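## Task

Take the foam block off the low shelf and set it completely inside the back tote. The front tote is whichever tote sits closest to the bench's open edge. Do not shift or rotate either tote or the cartons stored beneath the bench. The robot must not tip over or finish leaning. The block must stay in the tote by itself, not held there by the robot.

## Robot and tools

Robot: a Hello Robot Stretch 3 with one arm. It has a two-wheel base (0.33 m long, 0.34 m wide), a lift carriage on a vertical mast, and a telescoping arm that reaches out to the robot's right side, ending in a wrist (yaw, pitch, roll) and a two-finger gripper. The base cannot slide sideways, so the gripper is moved fore and aft by driving the base. On-the-spot turns pivot about the point between the drive wheels, 0.05 m behind the front edge; with the arm pulled in and the wrist folded, the swept circle has radius 0.28 m, and an unfolded wrist reaches beyond it. A sudden nudge to a loose object can happen at random.

Frames: the base frame has its origin on the floor between the drive wheels, x forward, y to the left, z up. The odometry frame is the base frame where the scene began. hand_pose in results is in the base frame, at the fingertip meeting point.

execute_actions takes "actions", a list run in order (empty list: just report). Each action may hold "robot", "steps" (integer 1 to 450 control steps at 30 per second; default 1) and "until". {"steps": n} alone simply waits. "robot" is one of: a single command; a list of up to 8 commands run one after another (a queue; entries may also be {"pause_s": s} with s up to 15); or {"stop": true}, which brakes everything and clears the queue. A command may contain:
- "base": exactly one key. "translate_m" is a straight-line offset in metres from wherever the base is when that command begins, forward positive, magnitude at most 1. "rotate_rad" is a turn offset in radians from the current heading, counter-clockwise (left) positive, magnitude at most 3.2.
- "joints": absolute targets, by name, for any subset; unnamed joints keep their old targets. lift_m 0 to 1.1 (arm height on the mast); arm_m 0 to 0.52 (extension); wrist_yaw_rad -1.345 to 4.42 (0 along the arm, positive toward the front, 3.0 folded over the base); wrist_pitch_rad -1.57 to 0.451 (0 level, negative tips fingers down); wrist_roll_rad -2.911 to 2.911 (0 fingers side by side); gripper_m -0.089 to 0.179 (bigger is wider; actual fingertip gap is about 0.007 less near closed, 0.025 less fully open, zero below 0.007); head_pan_rad -3.953 to 1.73 (0 forward, positive left, -1.57 looks along the arm); head_tilt_rad -1.53 to 0.419 (negative looks down).
- "contact_limits": {"arm_m": effort percent, 1 to 100}, how hard that arm motion may push before halting; it applies until arm_m's next command.
Base and joint motions begin together and keep going across later actions and while you reason. A new command overrides at once and discards any older queue; a queue moves on only after every motion of the previous entry ends "done" ("off_target" is also accepted for base and gripper). An invalid call is rejected entirely.

"until" ends an action early. {"robot": {"status": "ended"}} fires once nothing reads "moving" and no queue runs; use it with steps 450 to wait for completion. Other fields compare as [op, value], e.g. "lift_m": [">", 0.3], or a status word / ["!=", "moving"]. {"any": {"status": "ended"}} fires when any one motion finishes.

Results: base_status and joint_status per part (moving, done, off_target, contact_stop, time_out, stopped, not_commanded, torque_fault); the base bracket shows distance covered versus goal; joint_goals; measured_speeds; refusals, queue, queue_left; refused:/dropped:/replaced: lines (indices from 0); on_its_own (goal changed by the robot, slack or switched-off joints, tilt warnings); base_odometry, turned_by_wheels, turned_by_imu, base_tilt in degrees (forward/right positive); motor_effort percent with peak in brackets; lidar_m (12 sectors of 30 degrees, first straight ahead, counter-clockwise, plane 0.17 m high); wrist_depth_mm and head_depth_mm as 7x7 grids. Each result carries one image per camera: head_camera, nav_camera, wrist_camera (calibration is listed in the session).

zoom_image: "camera" (one of the three names) and "region" [x0, y0, x1, y1] in pixels of that camera's latest image, at most 504 by 504.

finished_scene: "scene" (1 or 2) ends the current scene irreversibly; do it only after all motion has stopped and the object rests in the tote on its own.

Gripping: command gripper_m below the object's width to grasp; open at least 0.02 beyond the touch value to let go. Neither the reading nor "done" proves a grasp; check images. Over-squeezing triggers a stall guard that weakens the grip.

Speed: fast base motion (0.30 m/s, 1.9 rad/s) needs lift_m under 0.30, arm_m under 0.03 and wrist_yaw_rad above 2.54; otherwise 0.10 m/s and 0.63 rad/s.

Avoid: folding or unfolding the wrist unless lift_m is 0.32 to 0.95, pitch -0.4 and roll near 0; with yaw below -0.4 keep pitch at -0.5 or lower. Pushing against something rigid with the gripper higher than about 0.45 m, pushing again after a contact_stop, driving while holding or pressing on fixed objects, or snagging furniture (worst when reversing) can tip the robot; back off in small steps, pull the gripper free, and lower lift to about 0.2 if it stays leaning. After a contact_stop the joint goes slack. Prolonged hard pushing can switch off a wrist servo for 10 s. Drops, slams and hard hits are penalised. Shorter robot time is better.

Each tool is called after ">>>" as a command line: name --argument value for each argument, lists and objects as JSON in quotes; but a table of rows of numbers goes row by row, as --pt "numbers of a row", without its own name.

## Session

>>> execute_actions --actions '[{"robot":{"joints":{"head_tilt_rad":-0.7}},"steps":60,"until":{"robot":{"status":"ended"}}}]'

Scene clock: 0.93 s.
robot.base_odometry: x=+0.000 y=+0.000 heading=+0.000 (m, m, rad; robot's odometry frame)
robot.turned_by_wheels: +0.000 (rad since the last result)
robot.turned_by_imu: +0.000 (rad since the last result)
robot.base_tilt: forward=+0.3 right=+1.8 (deg)
robot.lidar_m: 1.41 1.42 1.70 2.08 2.35 0.94 0.80 0.81 1.00 1.99 2.09 2.31
robot.head_depth_mm: 1889 2133 2436 2199 1718 1400 1181 / 1851 2105 2390 2211 1707 1404 1192 / 1816 2029 2314 2203 1704 1402 1190 / 1780 1975 2255 2197 1707 1399 1185 / 1731 1936 2166 2137 1710 1405 1185 / 1680 1597 1437 1649 1712 1415 1187 / 1656 1458 1400 1594 1711 1403 1189
robot.base_status: not_commanded
robot.joint_positions: lift_m=+0.567 arm_m=+0.002 wrist_yaw_rad=+2.916 wrist_pitch_rad=-0.348 wrist_roll_rad=+0.014 gripper_m=+0.037 head_pan_rad=-0.007 head_tilt_rad=-0.691
robot.joint_goals: lift_m=+0.567 arm_m=+0.002 wrist_yaw_rad=+2.916 wrist_pitch_rad=-0.348 wrist_roll_rad=+0.014 gripper_m=+0.037 head_pan_rad=-0.007 head_tilt_rad=-0.700
robot.joint_status: lift_m=not_commanded arm_m=not_commanded wrist_yaw_rad=not_commanded wrist_pitch_rad=not_commanded wrist_roll_rad=not_commanded gripper_m=not_commanded head_pan_rad=not_commanded head_tilt_rad=done
robot.measured_speeds: translate_m=+0.000 rotate_rad=+0.000 lift_m=+0.000 arm_m=+0.000 wrist_yaw_rad=+0.000 wrist_pitch_rad=+0.000 wrist_roll_rad=+0.000 head_pan_rad=+0.000 head_tilt_rad=+0.000
robot: refusals=0 queue=done queue_left=0
robot.motor_effort: left_wheel=+0(0) right_wheel=+0(0) lift_m=+30(29) arm_m=-1(0) wrist_yaw_rad=+0(0) wrist_pitch_rad=+4(4) wrist_roll_rad=+0(0) gripper_m=-1(0) head_pan_rad=-1(0) head_tilt_rad=-5(43) (%)
robot.hand_pose: x=+0.0308 y=+0.0797 z=+0.5961 quat_wxyz=(+0.201, +0.710, +0.042, +0.674) (m; robot's base frame)
robot.wrist_depth_mm: - - - - - - - / - - - - - - - / - - - - - - - / - - - - - - - / - - - - - - - / 975 - - 961 - 931 914 / 867 839 800 804 800 788 796
pictures: head_camera (sideways: a quarter turn clockwise sets it upright), nav_camera (sideways: a quarter turn counterclockwise sets it upright), wrist_camera
camera_calibration (this result's frames):
head_camera: T_world_to_cam=[[-0.609351, 0.0430068, -0.791733, 1.05645], [0.0579886, 0.998271, 0.00959544, -0.0167187], [0.790777, -0.0400645, -0.610792, 0.74278], [0, 0, 0, 1]] pos_world=[0.057345, 0.00101437, 1.29027]
nav_camera: T_world_to_cam=[[0.671264, 0.0344596, 0.740417, -0.92672], [0.00203756, -0.999001, 0.0446471, 0.0030491], [0.741215, -0.0284613, -0.670664, 0.826459], [0, 0, 0, 1]] pos_world=[0.00948434, 0.0585026, 1.2403]
wrist_camera: T_world_to_cam=[[0.972929, -0.225881, -0.0488508, 0.0197898], [-0.157607, -0.493923, -0.855102, 0.585713], [0.169023, 0.839653, -0.516153, 0.398484], [0, 0, 0, 1]] pos_world=[0.00570541, -0.0408211, 0.70749]
Images, in order (width x height): head_camera 896x504, nav_camera 672x504, wrist_camera 644x364.

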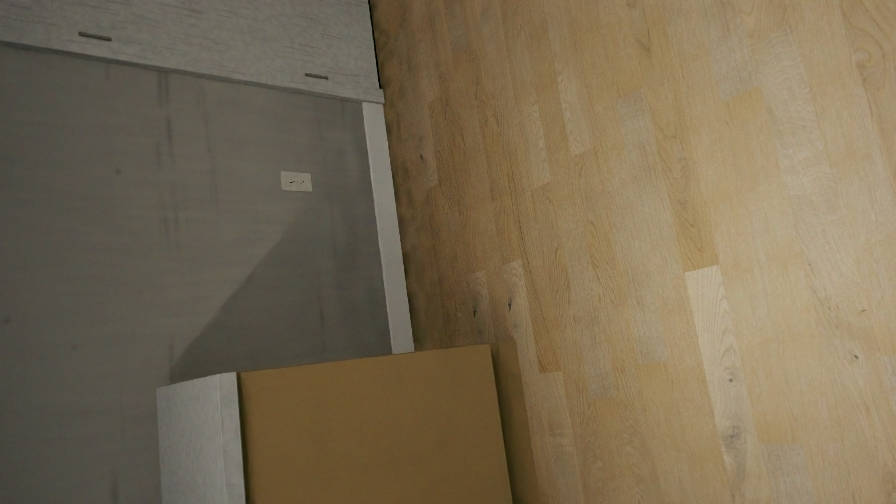

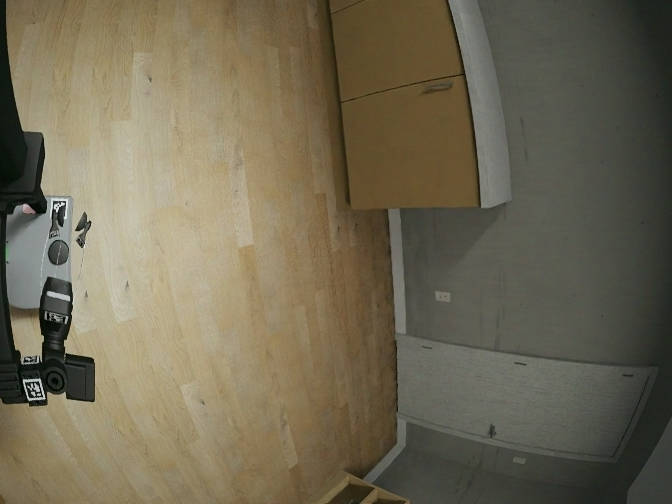

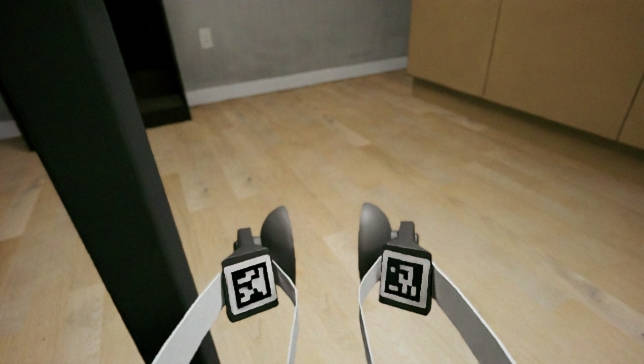

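>>> execute_actions --actions '[{"robot":{"joints":{"head_pan_rad":-1.4}},"steps":60,"until":{"robot":{"status":"ended"}}}]'

>>> execute_actions --actions '[{"robot":{"joints":{"head_pan_rad":-3.0}},"steps":60,"until":{"robot":{"status":"ended"}}}]'

Scene clock: 16.97 s.
robot.base_odometry: x=+0.000 y=+0.000 heading=+0.000 (m, m, rad; robot's odometry frame)
robot.turned_by_wheels: +0.000 (rad since the last result)
robot.turned_by_imu: -0.001 (rad since the last result)
robot.base_tilt: forward=+0.4 right=+1.8 (deg)
robot.lidar_m: 1.41 1.42 1.70 2.08 2.34 0.94 0.80 0.81 1.00 2.00 2.10 2.30
robot.head_depth_mm: 2046 2301 2610 2187 1709 1396 1194 / 2035 2270 2607 2198 1706 1404 1187 / 2007 2275 2571 2180 1705 1398 1186 / 1995 2248 2546 2189 1726 1400 1187 / 2017 2211 2440 2212 1699 1402 1188 / 2009 2202 2396 2203 1707 1410 1188 / 1984 2174 2251 2190 1706 1408 1192
robot.base_status: not_commanded
robot.joint_positions: lift_m=+0.567 arm_m=+0.002 wrist_yaw_rad=+2.916 wrist_pitch_rad=-0.348 wrist_roll_rad=+0.014 gripper_m=+0.037 head_pan_rad=-1.393 head_tilt_rad=-0.691
robot.joint_goals: lift_m=+0.567 arm_m=+0.002 wrist_yaw_rad=+2.916 wrist_pitch_rad=-0.348 wrist_roll_rad=+0.014 gripper_m=+0.037 head_pan_rad=-1.400 head_tilt_rad=-0.700
robot.joint_status: lift_m=not_commanded arm_m=not_commanded wrist_yaw_rad=not_commanded wrist_pitch_rad=not_commanded wrist_roll_rad=not_commanded gripper_m=not_commanded head_pan_rad=done head_tilt_rad=done
robot.measured_speeds: translate_m=+0.000 rotate_rad=+0.000 lift_m=+0.000 arm_m=+0.000 wrist_yaw_rad=+0.000 wrist_pitch_rad=+0.000 wrist_roll_rad=+0.000 head_pan_rad=+0.000 head_tilt_rad=+0.000
robot: refusals=0 queue=done queue_left=0
robot.motor_effort: left_wheel=+0(0) right_wheel=+0(1) lift_m=+29(29) arm_m=-1(1) wrist_yaw_rad=+0(0) wrist_pitch_rad=+4(4) wrist_roll_rad=-1(1) gripper_m=+0(0) head_pan_rad=-4(51) head_tilt_rad=-5(5) (%)
robot.hand_pose: x=+0.0308 y=+0.0797 z=+0.5961 quat_wxyz=(+0.201, +0.710, +0.042, +0.674) (m; robot's base frame)
robot.wrist_depth_mm: - - - - - - - / - - - - - - - / - - - - - - - / - - - - - - - / - - - - - - - / - - - 974 - 917 910 / 880 856 818 827 823 785 777
pictures: head_camera (sideways: a quarter turn clockwise sets it upright), nav_camera (sideways: a quarter turn counterclockwise sets it upright), wrist_camera
camera_calibration (this result's frames):
head_camera: T_world_to_cam=[[-0.0700528, 0.607141, -0.7915, 1.05286], [0.991866, 0.126927, 0.00957608, -0.0223902], [0.106277, -0.784391, -0.611094, 0.747349], [0, 0, 0, 1]] pos_world=[0.0165379, -0.0501764, 1.29025]
nav_camera: T_world_to_cam=[[0.157597, -0.653702, 0.74016, -0.923253], [-0.98152, -0.18608, 0.0446435, 0.00905347], [0.108546, -0.733518, -0.670947, 0.830686], [0, 0, 0, 1]] pos_world=[0.0642205, 0.00747555, 1.2403]
wrist_camera: T_world_to_cam=[[0.972929, -0.225881, -0.0488508, 0.0197898], [-0.157607, -0.493923, -0.855102, 0.585713], [0.169023, 0.839653, -0.516153, 0.398484], [0, 0, 0, 1]] pos_world=[0.00570541, -0.0408211, 0.70749]
Images, in order (width x height): head_camera 896x504, nav_camera 672x504, wrist_camera 644x364.

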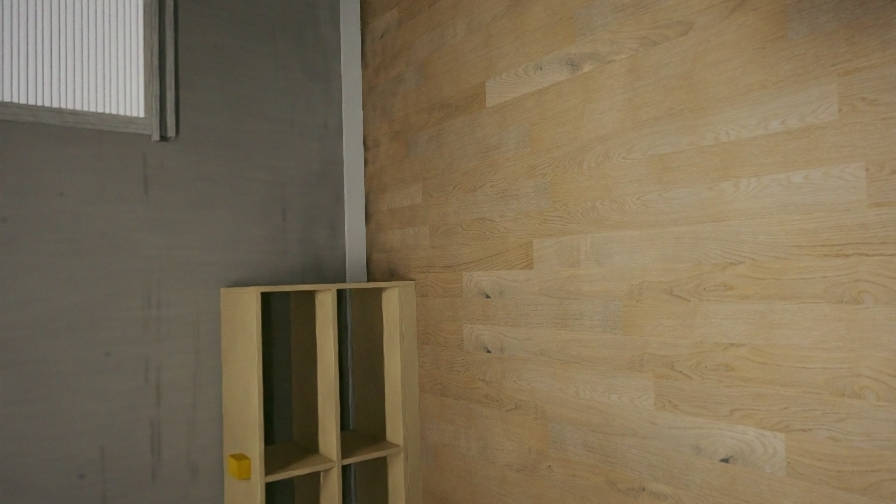

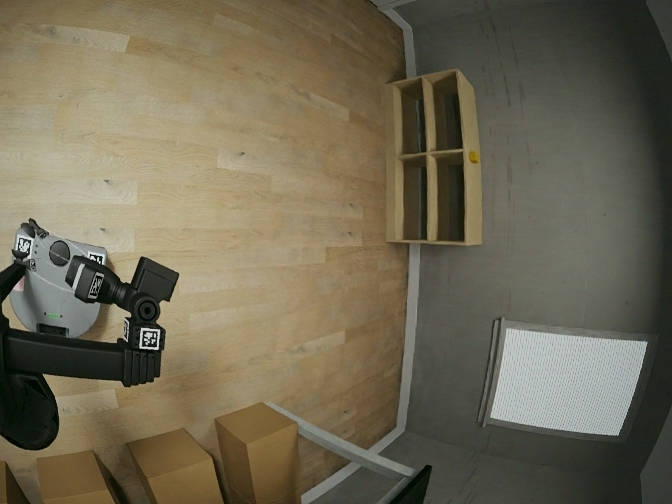

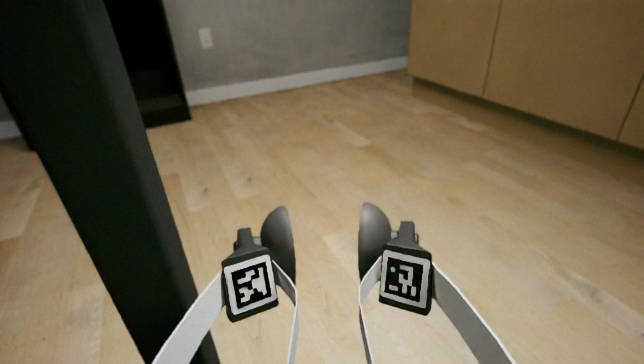

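Scene clock: 18.30 s.
robot.base_odometry: x=+0.000 y=+0.000 heading=+0.000 (m, m, rad; robot's odometry frame)
robot.turned_by_wheels: +0.000 (rad since the last result)
robot.turned_by_imu: +0.000 (rad since the last result)
robot.base_tilt: forward=+0.4 right=+1.7 (deg)
robot.lidar_m: 1.41 1.42 1.70 2.08 2.34 0.93 0.80 0.81 1.00 2.00 2.09 2.30
robot.head_depth_mm: 1478 1433 929 1713 1380 1355 1203 / 1454 1437 928 1824 1592 1372 1235 / 1444 1420 931 1940 1349 1332 1220 / 1443 1214 844 1738 1395 1338 1189 / 1434 1087 830 1982 1652 1365 1184 / 1431 1073 825 1726 1344 1305 1180 / 1405 1442 831 1916 1409 1302 1187
robot.base_status: not_commanded
robot.joint_positions: lift_m=+0.567 arm_m=+0.002 wrist_yaw_rad=+2.916 wrist_pitch_rad=-0.348 wrist_roll_rad=+0.014 gripper_m=+0.037 head_pan_rad=-2.993 head_tilt_rad=-0.691
robot.joint_goals: lift_m=+0.567 arm_m=+0.002 wrist_yaw_rad=+2.916 wrist_pitch_rad=-0.348 wrist_roll_rad=+0.014 gripper_m=+0.037 head_pan_rad=-3.000 head_tilt_rad=-0.700
robot.joint_status: lift_m=not_commanded arm_m=not_commanded wrist_yaw_rad=not_commanded wrist_pitch_rad=not_commanded wrist_roll_rad=not_commanded gripper_m=not_commanded head_pan_rad=done head_tilt_rad=done
robot.measured_speeds: translate_m=+0.000 rotate_rad=+0.000 lift_m=+0.000 arm_m=+0.000 wrist_yaw_rad=+0.000 wrist_pitch_rad=+0.000 wrist_roll_rad=+0.000 head_pan_rad=+0.000 head_tilt_rad=+0.000
robot: refusals=0 queue=done queue_left=0
robot.motor_effort: left_wheel=+0(0) right_wheel=+0(0) lift_m=+29(30) arm_m=+0(0) wrist_yaw_rad=+0(0) wrist_pitch_rad=+3(4) wrist_roll_rad=+0(0) gripper_m=-1(0) head_pan_rad=-5(52) head_tilt_rad=-5(5) (%)
robot.hand_pose: x=+0.0308 y=+0.0797 z=+0.5961 quat_wxyz=(+0.201, +0.710, +0.042, +0.674) (m; robot's base frame)
robot.wrist_depth_mm: - - - - - - - / - - - - - - - / - - - - - - - / - - - - - - - / - - - - - - - / - - - 946 - 949 901 / 871 819 807 823 811 798 786
pictures: head_camera (sideways: a quarter turn clockwise sets it upright), nav_camera (sideways: a quarter turn counterclockwise sets it upright), wrist_camera
camera_calibration (this result's frames):
head_camera: T_world_to_cam=[[0.608976, 0.0523011, -0.791462, 1.04866], [0.0979086, -0.995149, 0.0095729, -0.0169328], [-0.787122, -0.0833206, -0.611143, 0.752863], [0, 0, 0, 1]] pos_world=[-0.0443591, -0.00896808, 1.29025]
nav_camera: T_world_to_cam=[[-0.658071, -0.138448, 0.740118, -0.918223], [-0.157342, 0.986535, 0.0446429, 0.00402673], [-0.736333, -0.0870737, -0.670993, 0.8359], [0, 0, 0, 1]] pos_world=[0.011879, -0.0583134, 1.2403]
wrist_camera: T_world_to_cam=[[0.972929, -0.225881, -0.0488507, 0.0197897], [-0.157607, -0.493923, -0.855102, 0.585713], [0.169023, 0.839653, -0.516153, 0.398484], [0, 0, 0, 1]] pos_world=[0.0057054, -0.0408211, 0.70749]
Images, in order (width x height): head_camera 896x504, nav_camera 672x504, wrist_camera 644x364.

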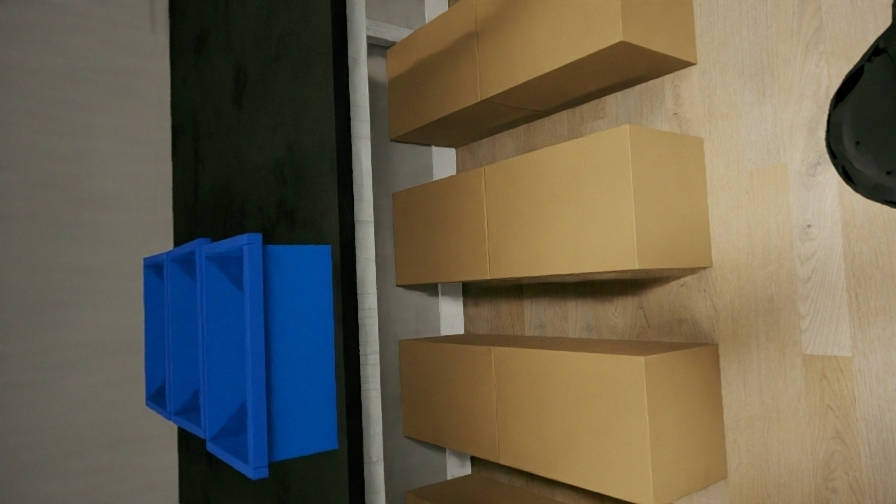

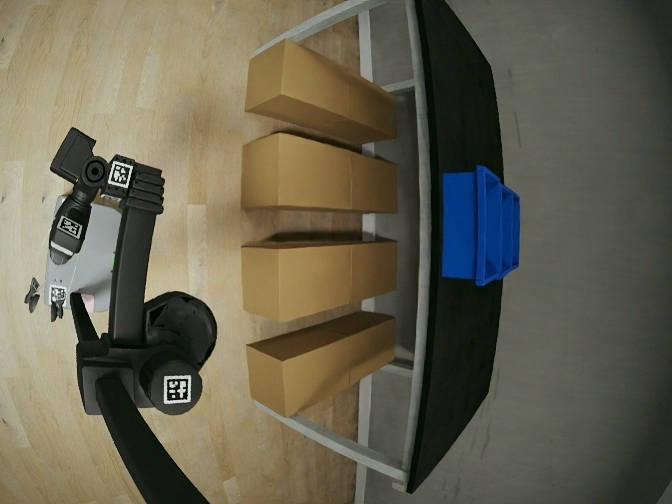

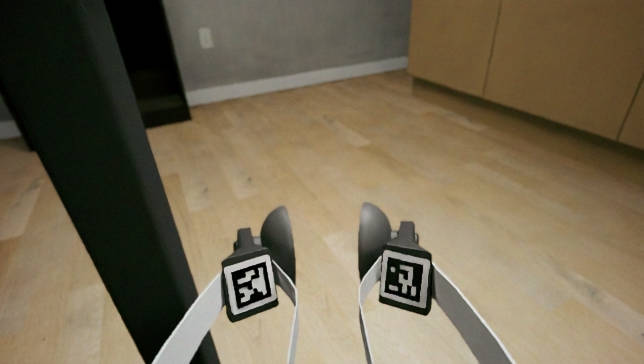

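>>> execute_actions --actions '[{"robot":[{"base":{"rotate_rad":-0.99},"joints":{"lift_m":0.27,"wrist_pitch_rad":-0.4,"head_pan_rad":-1.57,"head_tilt_rad":-0.85}},{"base":{"translate_m":1}},{"base":{"translate_m":0.7}},{"base":{"rotate_rad":1.14},"joints":{"lift_m":0.7}},{"joints":{"wrist_yaw_rad":0,"gripper_m":0.15}}],"steps":450,"until":{"robot":{"status":"ended"}}},{"steps":300,"until":{"robot":{"status":"ended"}}}]'

Scene clock: 54.30 s.
robot.base_odometry: x=+0.933 y=-1.421 heading=+0.150 (m, m, rad; robot's odometry frame)
robot.turned_by_wheels: +0.150 (rad since the last result)
robot.turned_by_imu: +0.148 (rad since the last result)
robot.base_tilt: forward=+0.3 right=+1.8 (deg)
robot.lidar_m: 1.42 1.45 1.72 2.60 2.15 1.57 2.23 0.71 0.77 0.41 0.81 0.73
robot.head_depth_mm: 673 777 913 955 811 1008 - / 669 771 908 953 811 998 - / 663 761 896 950 794 1006 - / 660 754 886 954 773 964 1108 / 654 748 875 954 790 985 1117 / 649 740 867 953 792 964 1109 / 642 732 858 947 793 945 1100
robot.base_status: done (rotate_rad +1.1399 of +1.1400)
robot.joint_positions: lift_m=+0.700 arm_m=+0.002 wrist_yaw_rad=+0.003 wrist_pitch_rad=-0.416 wrist_roll_rad=+0.014 gripper_m=+0.150 head_pan_rad=-1.577 head_tilt_rad=-0.840
robot.joint_goals: lift_m=+0.700 arm_m=+0.002 wrist_yaw_rad=+0.000 wrist_pitch_rad=-0.400 wrist_roll_rad=+0.014 gripper_m=+0.150 head_pan_rad=-1.570 head_tilt_rad=-0.850
robot.joint_status: lift_m=done arm_m=not_commanded wrist_yaw_rad=done wrist_pitch_rad=done wrist_roll_rad=not_commanded gripper_m=done head_pan_rad=done head_tilt_rad=done
robot.measured_speeds: translate_m=+0.000 rotate_rad=+0.000 lift_m=+0.000 arm_m=+0.000 wrist_yaw_rad=+0.000 wrist_pitch_rad=+0.000 wrist_roll_rad=+0.000 head_pan_rad=+0.000 head_tilt_rad=+0.000
robot: refusals=0 queue=done queue_left=0
robot.motor_effort: left_wheel=-1(8) right_wheel=+2(11) lift_m=+32(33) arm_m=+0(1) wrist_yaw_rad=-4(4) wrist_pitch_rad=+4(5) wrist_roll_rad=+0(1) gripper_m=+0(81) head_pan_rad=+4(50) head_tilt_rad=-6(22) (%)
robot.hand_pose: x=-0.0208 y=-0.3717 z=+0.7130 quat_wxyz=(+0.688, +0.146, -0.696, -0.146) (m; robot's base frame)
robot.wrist_depth_mm: 494 495 506 516 534 542 557 / 534 539 555 576 577 589 600 / 554 535 523 518 498 490 477 / 424 418 394 363 391 383 381 / 343 351 317 314 322 326 314 / 294 - 283 277 275 273 281 / 261 508 281 513 522 521 513
pictures: head_camera (sideways: a quarter turn clockwise sets it upright), nav_camera (sideways: a quarter turn counterclockwise sets it upright), wrist_camera
camera_calibration (this result's frames):
head_camera: T_world_to_cam=[[0.0428168, 0.720211, -0.692432, 0.923049], [0.998345, -0.0574706, 0.00195691, -0.0125093], [-0.0383851, -0.69137, -0.72148, 0.891813], [0, 0, 0, 1]] pos_world=[0.00719884, -0.048936, 1.2826]
nav_camera: T_world_to_cam=[[0.034784, -0.773717, 0.632575, -0.782307], [-0.999035, -0.00994523, 0.0427707, 0.011607], [-0.0268013, -0.633453, -0.773317, 0.964646], [0, 0, 0, 1]] pos_world=[0.0646614, 0.00588889, 1.24035]
wrist_camera: T_world_to_cam=[[-0.998816, 0.00245936, -0.0485786, 0.0174367], [0.0411944, 0.573825, -0.817941, 0.829078], [0.025864, -0.818974, -0.573247, 0.267849], [0, 0, 0, 1]] pos_world=[-0.023665, -0.256427, 0.832528]
Images, in order (width x height): head_camera 896x504, nav_camera 672x504, wrist_camera 644x364.

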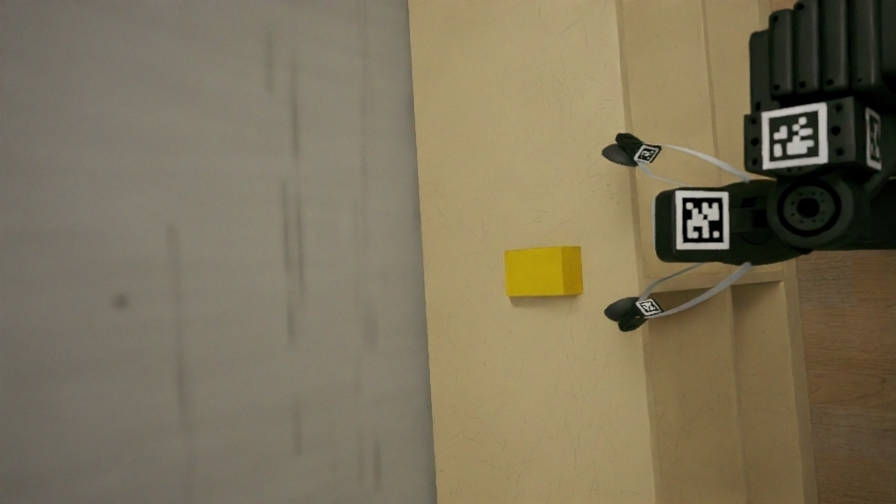

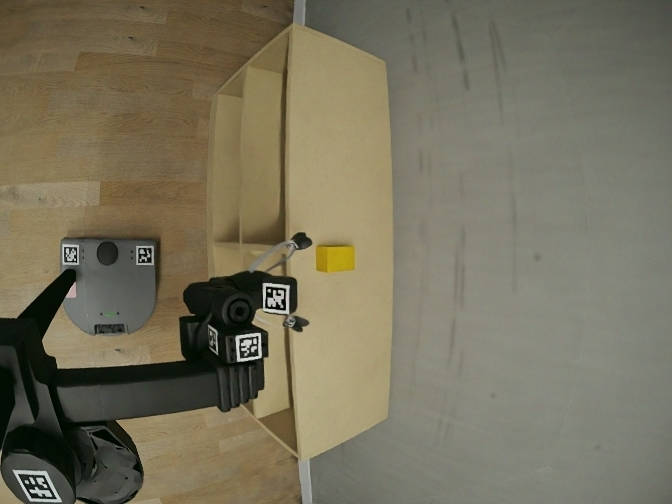

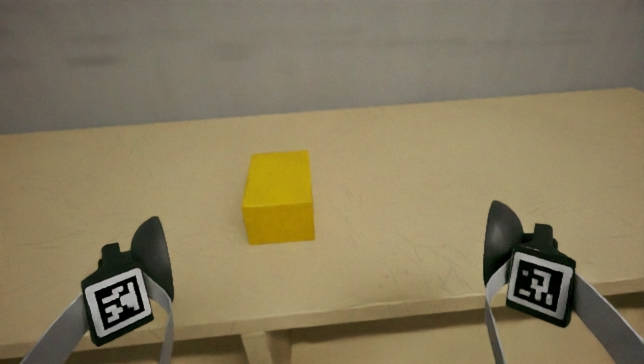

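>>> execute_actions --actions '[{"robot":{"base":{"translate_m":0.04},"joints":{"lift_m":0.615,"arm_m":0.15}},"steps":450,"until":{"robot":{"status":"ended"}}}]'

Scene clock: 69.03 s.
robot.base_odometry: x=+0.972 y=-1.415 heading=+0.150 (m, m, rad; robot's odometry frame)
robot.turned_by_wheels: +0.000 (rad since the last result)
robot.turned_by_imu: -0.001 (rad since the last result)
robot.base_tilt: forward=+0.2 right=+1.6 (deg)
robot.lidar_m: 1.38 1.41 1.70 2.47 2.19 1.61 2.24 0.74 0.83 0.40 0.81 0.69
robot.head_depth_mm: 672 773 913 956 813 1007 1147 / 668 766 902 952 814 - - / 661 763 892 958 831 1148 1128 / 655 752 883 956 795 1005 1117 / 651 745 874 952 791 965 1117 / 645 737 864 954 792 947 1109 / 640 731 858 942 793 946 1106
robot.base_status: done (translate_m +0.0400 of +0.0400)
robot.joint_positions: lift_m=+0.615 arm_m=+0.150 wrist_yaw_rad=+0.002 wrist_pitch_rad=-0.416 wrist_roll_rad=+0.014 gripper_m=+0.150 head_pan_rad=-1.577 head_tilt_rad=-0.840
robot.joint_goals: lift_m=+0.615 arm_m=+0.150 wrist_yaw_rad=+0.000 wrist_pitch_rad=-0.400 wrist_roll_rad=+0.014 gripper_m=+0.150 head_pan_rad=-1.570 head_tilt_rad=-0.850
robot.joint_status: lift_m=done arm_m=done wrist_yaw_rad=done wrist_pitch_rad=done wrist_roll_rad=not_commanded gripper_m=done head_pan_rad=done head_tilt_rad=done
robot.measured_speeds: translate_m=+0.000 rotate_rad=+0.000 lift_m=+0.000 arm_m=+0.000 wrist_yaw_rad=+0.000 wrist_pitch_rad=+0.000 wrist_roll_rad=+0.000 head_pan_rad=+0.000 head_tilt_rad=+0.000
robot: refusals=0 queue=done queue_left=0
robot.motor_effort: left_wheel=-1(3) right_wheel=+2(8) lift_m=+27(32) arm_m=+3(2) wrist_yaw_rad=-2(4) wrist_pitch_rad=+4(4) wrist_roll_rad=-1(0) gripper_m=+0(0) head_pan_rad=+3(3) head_tilt_rad=-5(6) (%)
robot.hand_pose: x=-0.0211 y=-0.5194 z=+0.6282 quat_wxyz=(+0.688, +0.146, -0.696, -0.147) (m; robot's base frame)
robot.wrist_depth_mm: 356 359 369 373 384 387 395 / 385 389 392 398 407 406 394 / 338 330 321 313 306 300 290 / 260 256 240 165 239 236 233 / 210 215 198 135 191 202 192 / 183 - 164 125 158 164 168 / - 149 146 142 143 144 143
pictures: head_camera (sideways: a quarter turn clockwise sets it upright), nav_camera (sideways: a quarter turn counterclockwise sets it upright), wrist_camera
camera_calibration (this result's frames):
head_camera: T_world_to_cam=[[0.0428166, 0.720211, -0.692432, 0.923049], [0.998345, -0.0574702, 0.00195691, -0.0125092], [-0.0383849, -0.69137, -0.72148, 0.891813], [0, 0, 0, 1]] pos_world=[0.00719886, -0.048936, 1.2826]
nav_camera: T_world_to_cam=[[0.0347843, -0.773717, 0.632575, -0.782307], [-0.999035, -0.00994559, 0.0427707, 0.011607], [-0.0268011, -0.633453, -0.773317, 0.964647], [0, 0, 0, 1]] pos_world=[0.0646614, 0.00588892, 1.24035]
wrist_camera: T_world_to_cam=[[-0.998813, 0.00364385, -0.0485782, 0.0140327], [0.0418733, 0.573819, -0.817911, 0.844511], [0.0248948, -0.818974, -0.57329, 0.0983341], [0, 0, 0, 1]] pos_world=[-0.0237945, -0.404115, 0.747791]
Images, in order (width x height): head_camera 896x504, nav_camera 672x504, wrist_camera 644x364.

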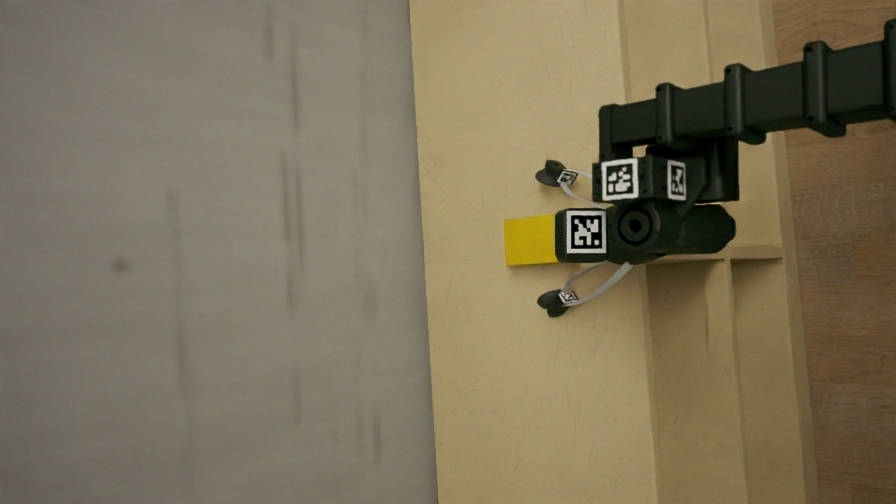

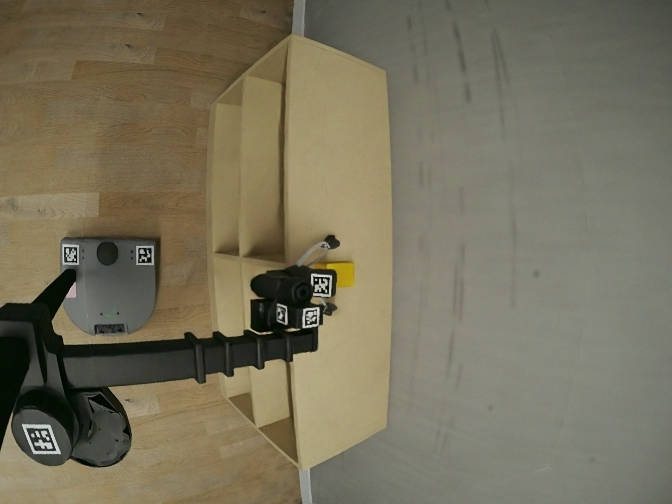

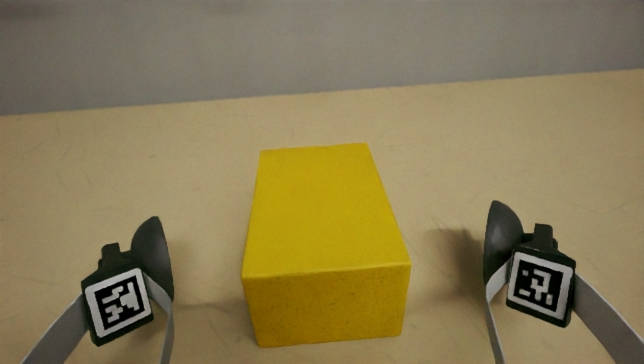

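>>> execute_actions --actions '[{"robot":[{"joints":{"gripper_m":0.02}},{"joints":{"lift_m":0.7}},{"base":{"rotate_rad":-0.6},"joints":{"arm_m":0,"lift_m":1.1,"wrist_pitch_rad":-0.2}},{"base":{"translate_m":-0.65}},{"base":{"translate_m":-0.65}},{"base":{"rotate_rad":-0.73}},{"base":{"translate_m":-0.5},"joints":{"head_pan_rad":-1.9,"head_tilt_rad":-1.0}}],"steps":450,"until":{"robot":{"status":"ended"}}},{"steps":450,"until":{"robot":{"status":"ended"}}}]'

Scene clock: 111.87 s.
robot.base_odometry: x=-0.386 y=-0.393 heading=-1.180 (m, m, rad; robot's odometry frame)
robot.turned_by_wheels: -1.330 (rad since the last result)
robot.turned_by_imu: -1.323 (rad since the last result)
robot.base_tilt: forward=-0.3 right=+1.0 (deg)
robot.lidar_m: 1.76 2.00 2.53 1.89 2.08 2.45 0.86 0.47 0.34 0.34 0.45 0.59
robot.head_depth_mm: - - 469 1213 1091 1193 1100 / - - 465 1211 1138 1203 1130 / - - 464 1316 1373 1202 - / - - 508 1177 1088 1147 - / - - - 1178 1090 1069 1110 / - - - 484 1366 1206 1101 / - - 506 472 1146 1101 1092
robot.base_status: moving (translate_m -0.4936 of -0.5000)
robot.joint_positions: lift_m=+1.099 arm_m=+0.002 wrist_yaw_rad=+0.001 wrist_pitch_rad=-0.226 wrist_roll_rad=+0.014 gripper_m=+0.030 head_pan_rad=-1.893 head_tilt_rad=-0.987
robot.joint_goals: lift_m=+1.100 arm_m=+0.000 wrist_yaw_rad=+0.000 wrist_pitch_rad=-0.200 wrist_roll_rad=+0.014 gripper_m=+0.029 head_pan_rad=-1.900 head_tilt_rad=-1.000
robot.joint_status: lift_m=done arm_m=done wrist_yaw_rad=done wrist_pitch_rad=done wrist_roll_rad=not_commanded gripper_m=done head_pan_rad=done head_tilt_rad=done
robot.measured_speeds: translate_m=-0.046 rotate_rad=+0.000 lift_m=+0.000 arm_m=+0.000 wrist_yaw_rad=+0.000 wrist_pitch_rad=+0.000 wrist_roll_rad=+0.000 head_pan_rad=+0.000 head_tilt_rad=+0.000
robot: refusals=0 queue=running queue_left=0
robot.on_its_own: gripper_m is held at +0.029, not at your +0.020, by its stall guard, which is not easing now
robot.motor_effort: left_wheel=+2(3) right_wheel=-3(9) lift_m=+33(34) arm_m=-3(6) wrist_yaw_rad=-1(3) wrist_pitch_rad=+7(9) wrist_roll_rad=+0(1) gripper_m=-20(94) head_pan_rad=-4(30) head_tilt_rad=-7(23) (%)
robot.hand_pose: x=-0.0213 y=-0.3916 z=+1.1565 quat_wxyz=(+0.698, +0.080, -0.707, -0.080) (m; robot's base frame)
robot.wrist_depth_mm: - - - - 941 915 878 / - - - - 960 942 921 / - - - - - 958 950 / - 971 842 167 796 533 527 / 725 666 591 137 136 528 513 / 546 519 124 127 135 325 316 / 438 448 419 145 408 397 328
pictures: head_camera (sideways: a quarter turn clockwise sets it upright), nav_camera (sideways: a quarter turn counterclockwise sets it upright), wrist_camera
camera_calibration (this result's frames):
head_camera: T_world_to_cam=[[0.29437, 0.76025, -0.579107, 0.773856], [0.931066, -0.364807, -0.0056414, -0.00220704], [-0.215552, -0.537526, -0.815232, 1.0148], [0, 0, 0, 1]] pos_world=[-0.00700341, -0.0436474, 1.27543]
nav_camera: T_world_to_cam=[[-0.23429, -0.82635, 0.512108, -0.623721], [-0.954533, 0.295411, 0.0399819, 0.0149742], [-0.184321, -0.479457, -0.85799, 1.07569], [0, 0, 0, 1]] pos_world=[0.0664336, -0.00409018, 1.24174]
wrist_camera: T_world_to_cam=[[-0.9988, -0.00452109, -0.0487643, 0.0360121], [0.0426577, 0.408802, -0.911626, 1.24704], [0.0240565, -0.912612, -0.408119, 0.278127], [0, 0, 0, 1]] pos_world=[-0.0239178, -0.255809, 1.2521]
Images, in order (width x height): head_camera 896x504, nav_camera 672x504, wrist_camera 644x364.

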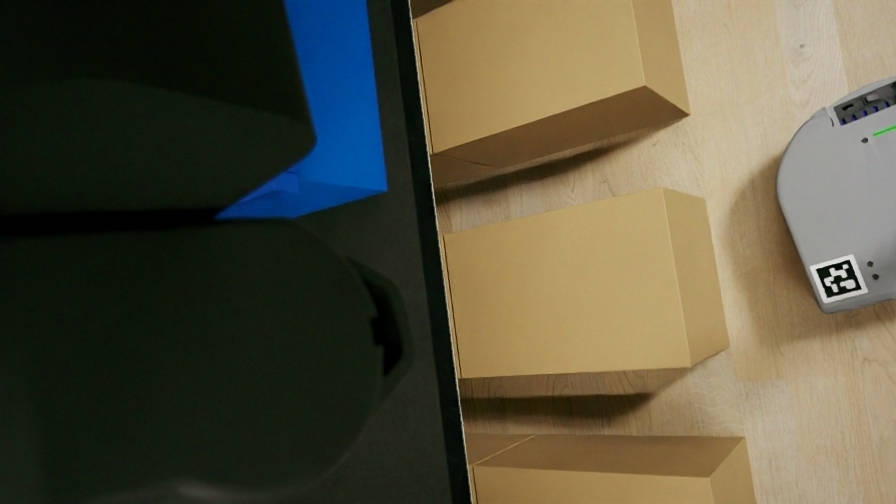

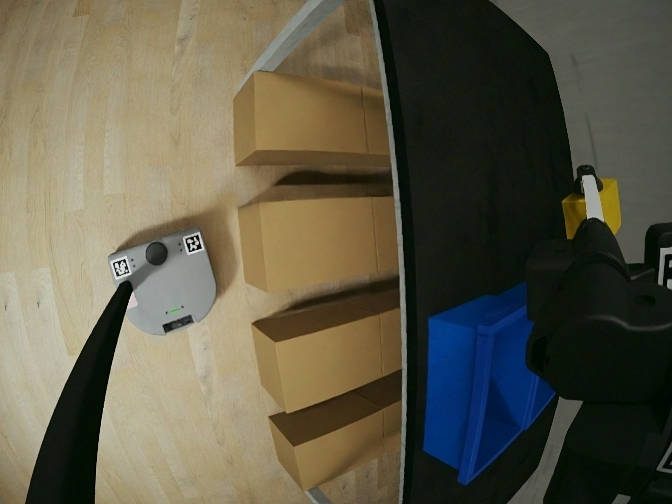

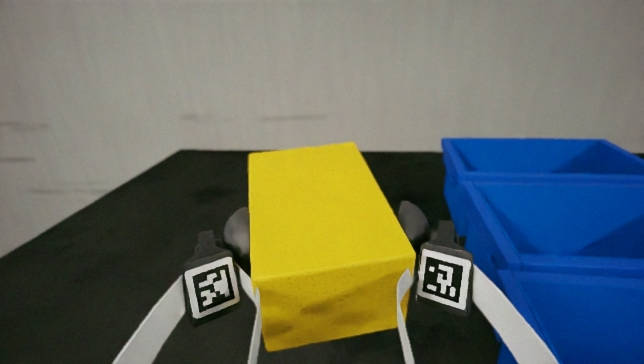

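>>> execute_actions --actions '[{"robot":[{"base":{"translate_m":-0.24}},{"base":{"rotate_rad":-0.2}},{"joints":{"arm_m":0.4,"wrist_pitch_rad":-0.35,"head_pan_rad":-1.4,"head_tilt_rad":-0.5}}],"steps":450,"until":{"robot":{"status":"ended"}}}]'

Scene clock: 138.73 s.
robot.base_odometry: x=-0.480 y=-0.166 heading=-1.380 (m, m, rad; robot's odometry frame)
robot.turned_by_wheels: -0.200 (rad since the last result)
robot.turned_by_imu: -0.200 (rad since the last result)
robot.base_tilt: forward=+0.3 right=+1.7 (deg)
robot.lidar_m: 2.24 2.01 2.67 1.92 1.99 2.23 2.13 0.43 0.31 0.31 0.31 0.41
robot.head_depth_mm: 962 - 1138 688 506 361 379 / 981 - 890 703 523 369 388 / 995 1077 1131 708 533 372 395 / 1006 1091 1172 713 543 378 399 / 1025 1116 1195 838 534 385 411 / 1032 1121 1215 884 573 388 422 / 1046 1145 1236 882 622 479 1119
robot.base_status: done (rotate_rad -0.1999 of -0.2000)
robot.joint_positions: lift_m=+1.099 arm_m=+0.400 wrist_yaw_rad=+0.001 wrist_pitch_rad=-0.368 wrist_roll_rad=+0.014 gripper_m=+0.030 head_pan_rad=-1.407 head_tilt_rad=-0.507
robot.joint_goals: lift_m=+1.100 arm_m=+0.400 wrist_yaw_rad=+0.000 wrist_pitch_rad=-0.350 wrist_roll_rad=+0.014 gripper_m=+0.029 head_pan_rad=-1.400 head_tilt_rad=-0.500
robot.joint_status: lift_m=done arm_m=done wrist_yaw_rad=done wrist_pitch_rad=done wrist_roll_rad=not_commanded gripper_m=done head_pan_rad=done head_tilt_rad=done
robot.measured_speeds: translate_m=+0.000 rotate_rad=+0.000 lift_m=+0.000 arm_m=+0.000 wrist_yaw_rad=+0.000 wrist_pitch_rad=+0.000 wrist_roll_rad=+0.000 head_pan_rad=+0.000 head_tilt_rad=+0.000
robot: refusals=0 queue=done queue_left=0
robot.on_its_own: gripper_m is held at +0.029, not at your +0.020, by its stall guard, which is not easing now
robot.motor_effort: left_wheel=+1(5) right_wheel=-3(8) lift_m=+33(33) arm_m=+3(5) wrist_yaw_rad=-1(1) wrist_pitch_rad=+5(7) wrist_roll_rad=-1(0) gripper_m=-19(19) head_pan_rad=+4(36) head_tilt_rad=+4(37) (%)
robot.hand_pose: x=-0.0213 y=-0.7751 z=+1.1227 quat_wxyz=(+0.691, +0.129, -0.700, -0.130) (m; robot's base frame)
robot.wrist_depth_mm: 515 521 534 531 539 556 557 / 558 564 563 573 595 601 605 / 601 610 626 619 628 645 654 / 640 634 604 167 611 604 590 / 532 349 345 136 136 486 467 / 442 313 124 127 135 413 406 / 246 294 351 145 334 237 343
pictures: head_camera (sideways: a quarter turn clockwise sets it upright), nav_camera (sideways: a quarter turn counterclockwise sets it upright), wrist_camera
camera_calibration (this result's frames):
head_camera: T_world_to_cam=[[-0.036119, 0.455095, -0.88971, 1.18071], [0.993147, 0.115367, 0.0186932, -0.0342709], [0.111151, -0.882938, -0.456143, 0.545718], [0, 0, 0, 1]] pos_world=[0.0160252, -0.0515458, 1.30006]
nav_camera: T_world_to_cam=[[0.124354, -0.511141, 0.850453, -1.06683], [-0.985426, -0.163878, 0.0455952, 0.00782753], [0.116065, -0.843729, -0.524071, 0.639567], [0, 0, 0, 1]] pos_world=[0.0661463, -0.00439659, 1.24211]
wrist_camera: T_world_to_cam=[[-0.998806, 0.00253883, -0.0487948, 0.0380984], [0.0426142, 0.533831, -0.844517, 1.3946], [0.0239041, -0.845587, -0.533302, 0.106791], [0, 0, 0, 1]] pos_world=[-0.0239295, -0.654275, 1.23657]
Images, in order (width x height): head_camera 896x504, nav_camera 672x504, wrist_camera 644x364.

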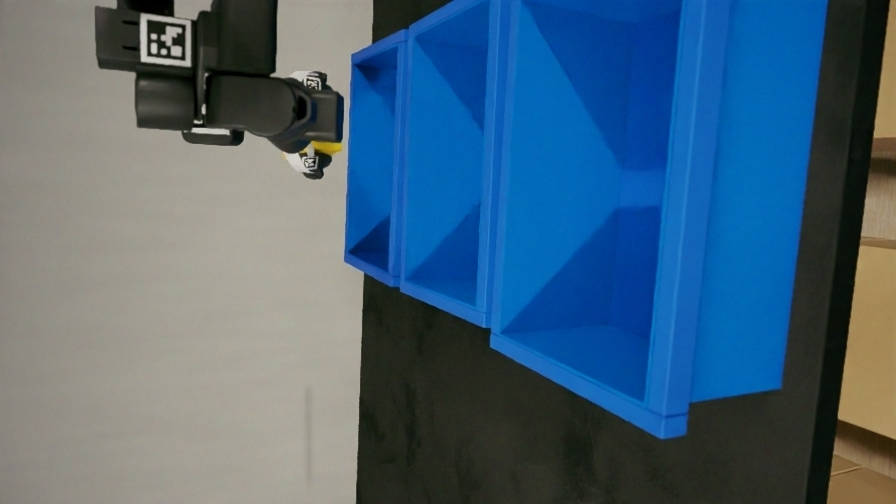

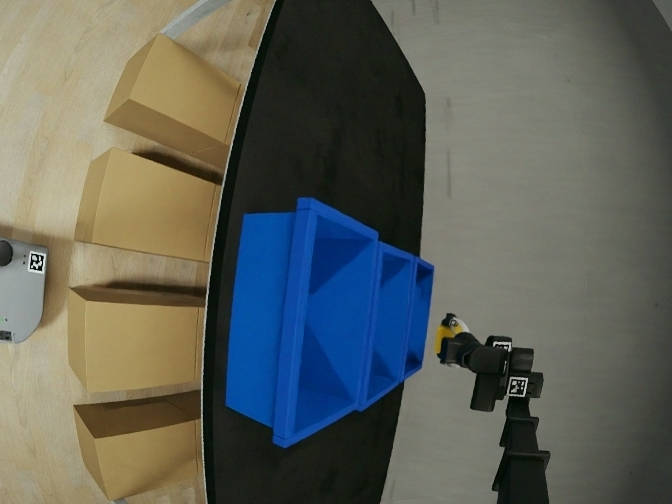

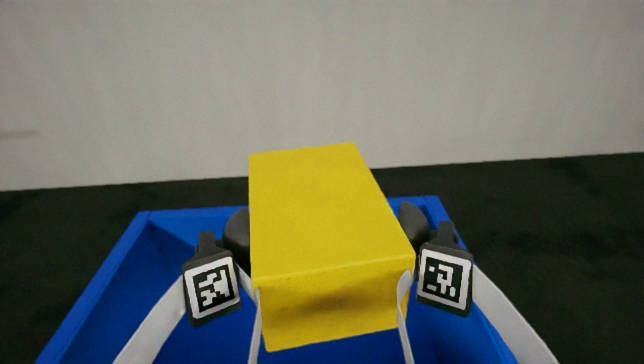

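>>> execute_actions --actions '[{"robot":[{"base":{"translate_m":0.035},"joints":{"arm_m":0.52}},{"joints":{"wrist_pitch_rad":-0.75}},{"joints":{"lift_m":1.07}}],"steps":450,"until":{"robot":{"status":"ended"}}}]'

Scene clock: 152.77 s.
robot.base_odometry: x=-0.474 y=-0.200 heading=-1.380 (m, m, rad; robot's odometry frame)
robot.turned_by_wheels: +0.000 (rad since the last result)
robot.turned_by_imu: -0.001 (rad since the last result)
robot.base_tilt: forward=+0.3 right=+1.7 (deg)
robot.lidar_m: 2.25 1.97 2.67 1.92 1.98 2.27 2.16 0.43 0.32 0.30 0.30 0.41
robot.head_depth_mm: 973 1043 1130 692 513 360 378 / 979 1037 1012 704 521 367 388 / 995 1082 1146 706 532 372 394 / 1010 1091 1172 701 543 377 399 / 1018 1109 1199 883 472 385 410 / 1038 1126 1211 884 620 463 422 / 1052 1142 1232 884 620 479 422
robot.base_status: done (translate_m +0.0350 of +0.0350)
robot.joint_positions: lift_m=+1.070 arm_m=+0.520 wrist_yaw_rad=+0.001 wrist_pitch_rad=-0.762 wrist_roll_rad=+0.014 gripper_m=+0.030 head_pan_rad=-1.407 head_tilt_rad=-0.507
robot.joint_goals: lift_m=+1.070 arm_m=+0.520 wrist_yaw_rad=+0.000 wrist_pitch_rad=-0.750 wrist_roll_rad=+0.014 gripper_m=+0.029 head_pan_rad=-1.400 head_tilt_rad=-0.500
robot.joint_status: lift_m=done arm_m=done wrist_yaw_rad=done wrist_pitch_rad=done wrist_roll_rad=not_commanded gripper_m=done head_pan_rad=done head_tilt_rad=done
robot.measured_speeds: translate_m=+0.000 rotate_rad=+0.000 lift_m=+0.000 arm_m=+0.000 wrist_yaw_rad=+0.000 wrist_pitch_rad=+0.000 wrist_roll_rad=+0.000 head_pan_rad=+0.000 head_tilt_rad=+0.000
robot: refusals=0 queue=done queue_left=0
robot.on_its_own: gripper_m is held at +0.029, not at your +0.020, by its stall guard, which is not easing now
robot.motor_effort: left_wheel=+1(4) right_wheel=-3(6) lift_m=+27(33) arm_m=+3(4) wrist_yaw_rad=-1(1) wrist_pitch_rad=+3(4) wrist_roll_rad=-1(0) gripper_m=-19(19) head_pan_rad=+4(4) head_tilt_rad=+4(5) (%)
robot.hand_pose: x=-0.0215 y=-0.8335 z=+1.0145 quat_wxyz=(+0.652, +0.261, -0.660, -0.265) (m; robot's base frame)
robot.wrist_depth_mm: 460 457 461 464 454 458 444 / 418 410 408 209 211 208 385 / 201 221 226 223 233 230 187 / 189 247 259 167 276 259 171 / 182 255 275 138 136 261 173 / 180 242 124 127 135 243 175 / 178 229 234 146 230 229 176
pictures: head_camera (sideways: a quarter turn clockwise sets it upright), nav_camera (sideways: a quarter turn counterclockwise sets it upright), wrist_camera
camera_calibration (this result's frames):
head_camera: T_world_to_cam=[[-0.0361057, 0.455011, -0.889754, 1.18077], [0.993147, 0.11537, 0.0186978, -0.0342769], [0.111159, -0.882981, -0.456058, 0.545607], [0, 0, 0, 1]] pos_world=[0.0160253, -0.051546, 1.30006]
nav_camera: T_world_to_cam=[[0.124341, -0.511061, 0.850504, -1.0669], [-0.985427, -0.163875, 0.0455953, 0.00782741], [0.116075, -0.843778, -0.523989, 0.639461], [0, 0, 0, 1]] pos_world=[0.0661472, -0.00440216, 1.24211]
wrist_camera: T_world_to_cam=[[-0.998816, 0.0213143, -0.0437282, 0.0433661], [0.0426117, 0.816974, -0.575098, 1.29708], [0.0234669, -0.576281, -0.816915, 0.51195], [0, 0, 0, 1]] pos_world=[-0.0239701, -0.765581, 1.16607]
Images, in order (width x height): head_camera 896x504, nav_camera 672x504, wrist_camera 644x364.

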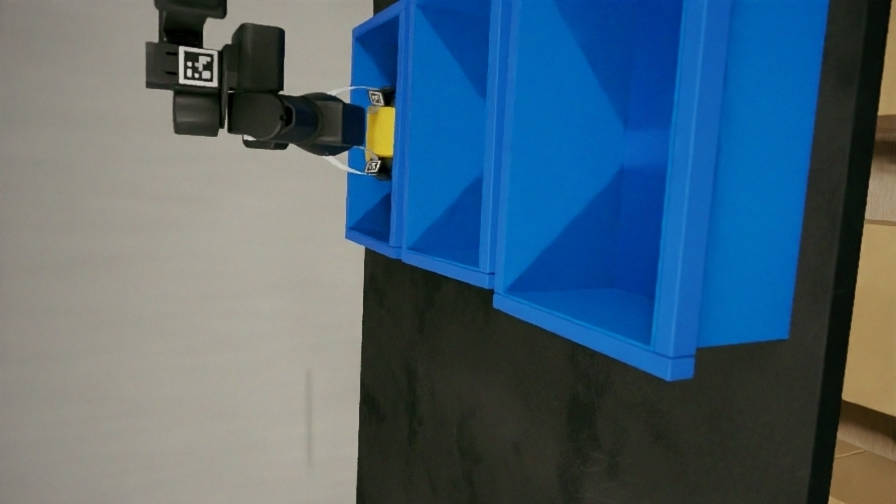

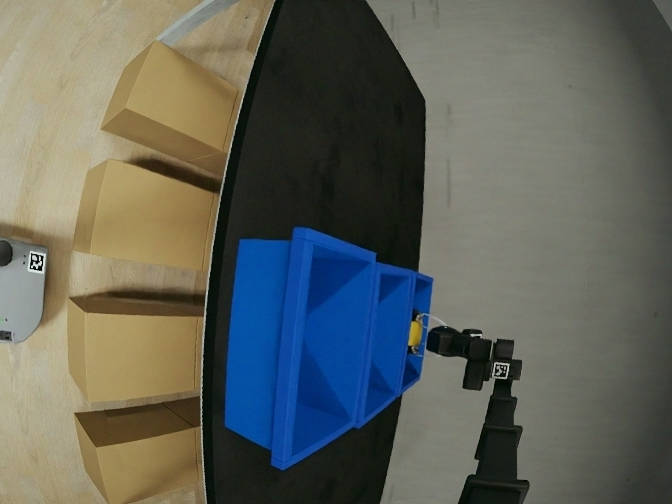

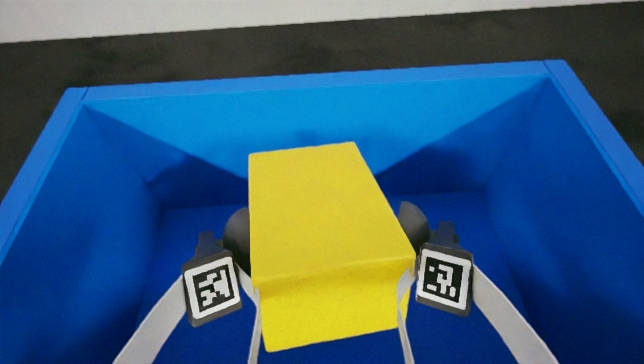

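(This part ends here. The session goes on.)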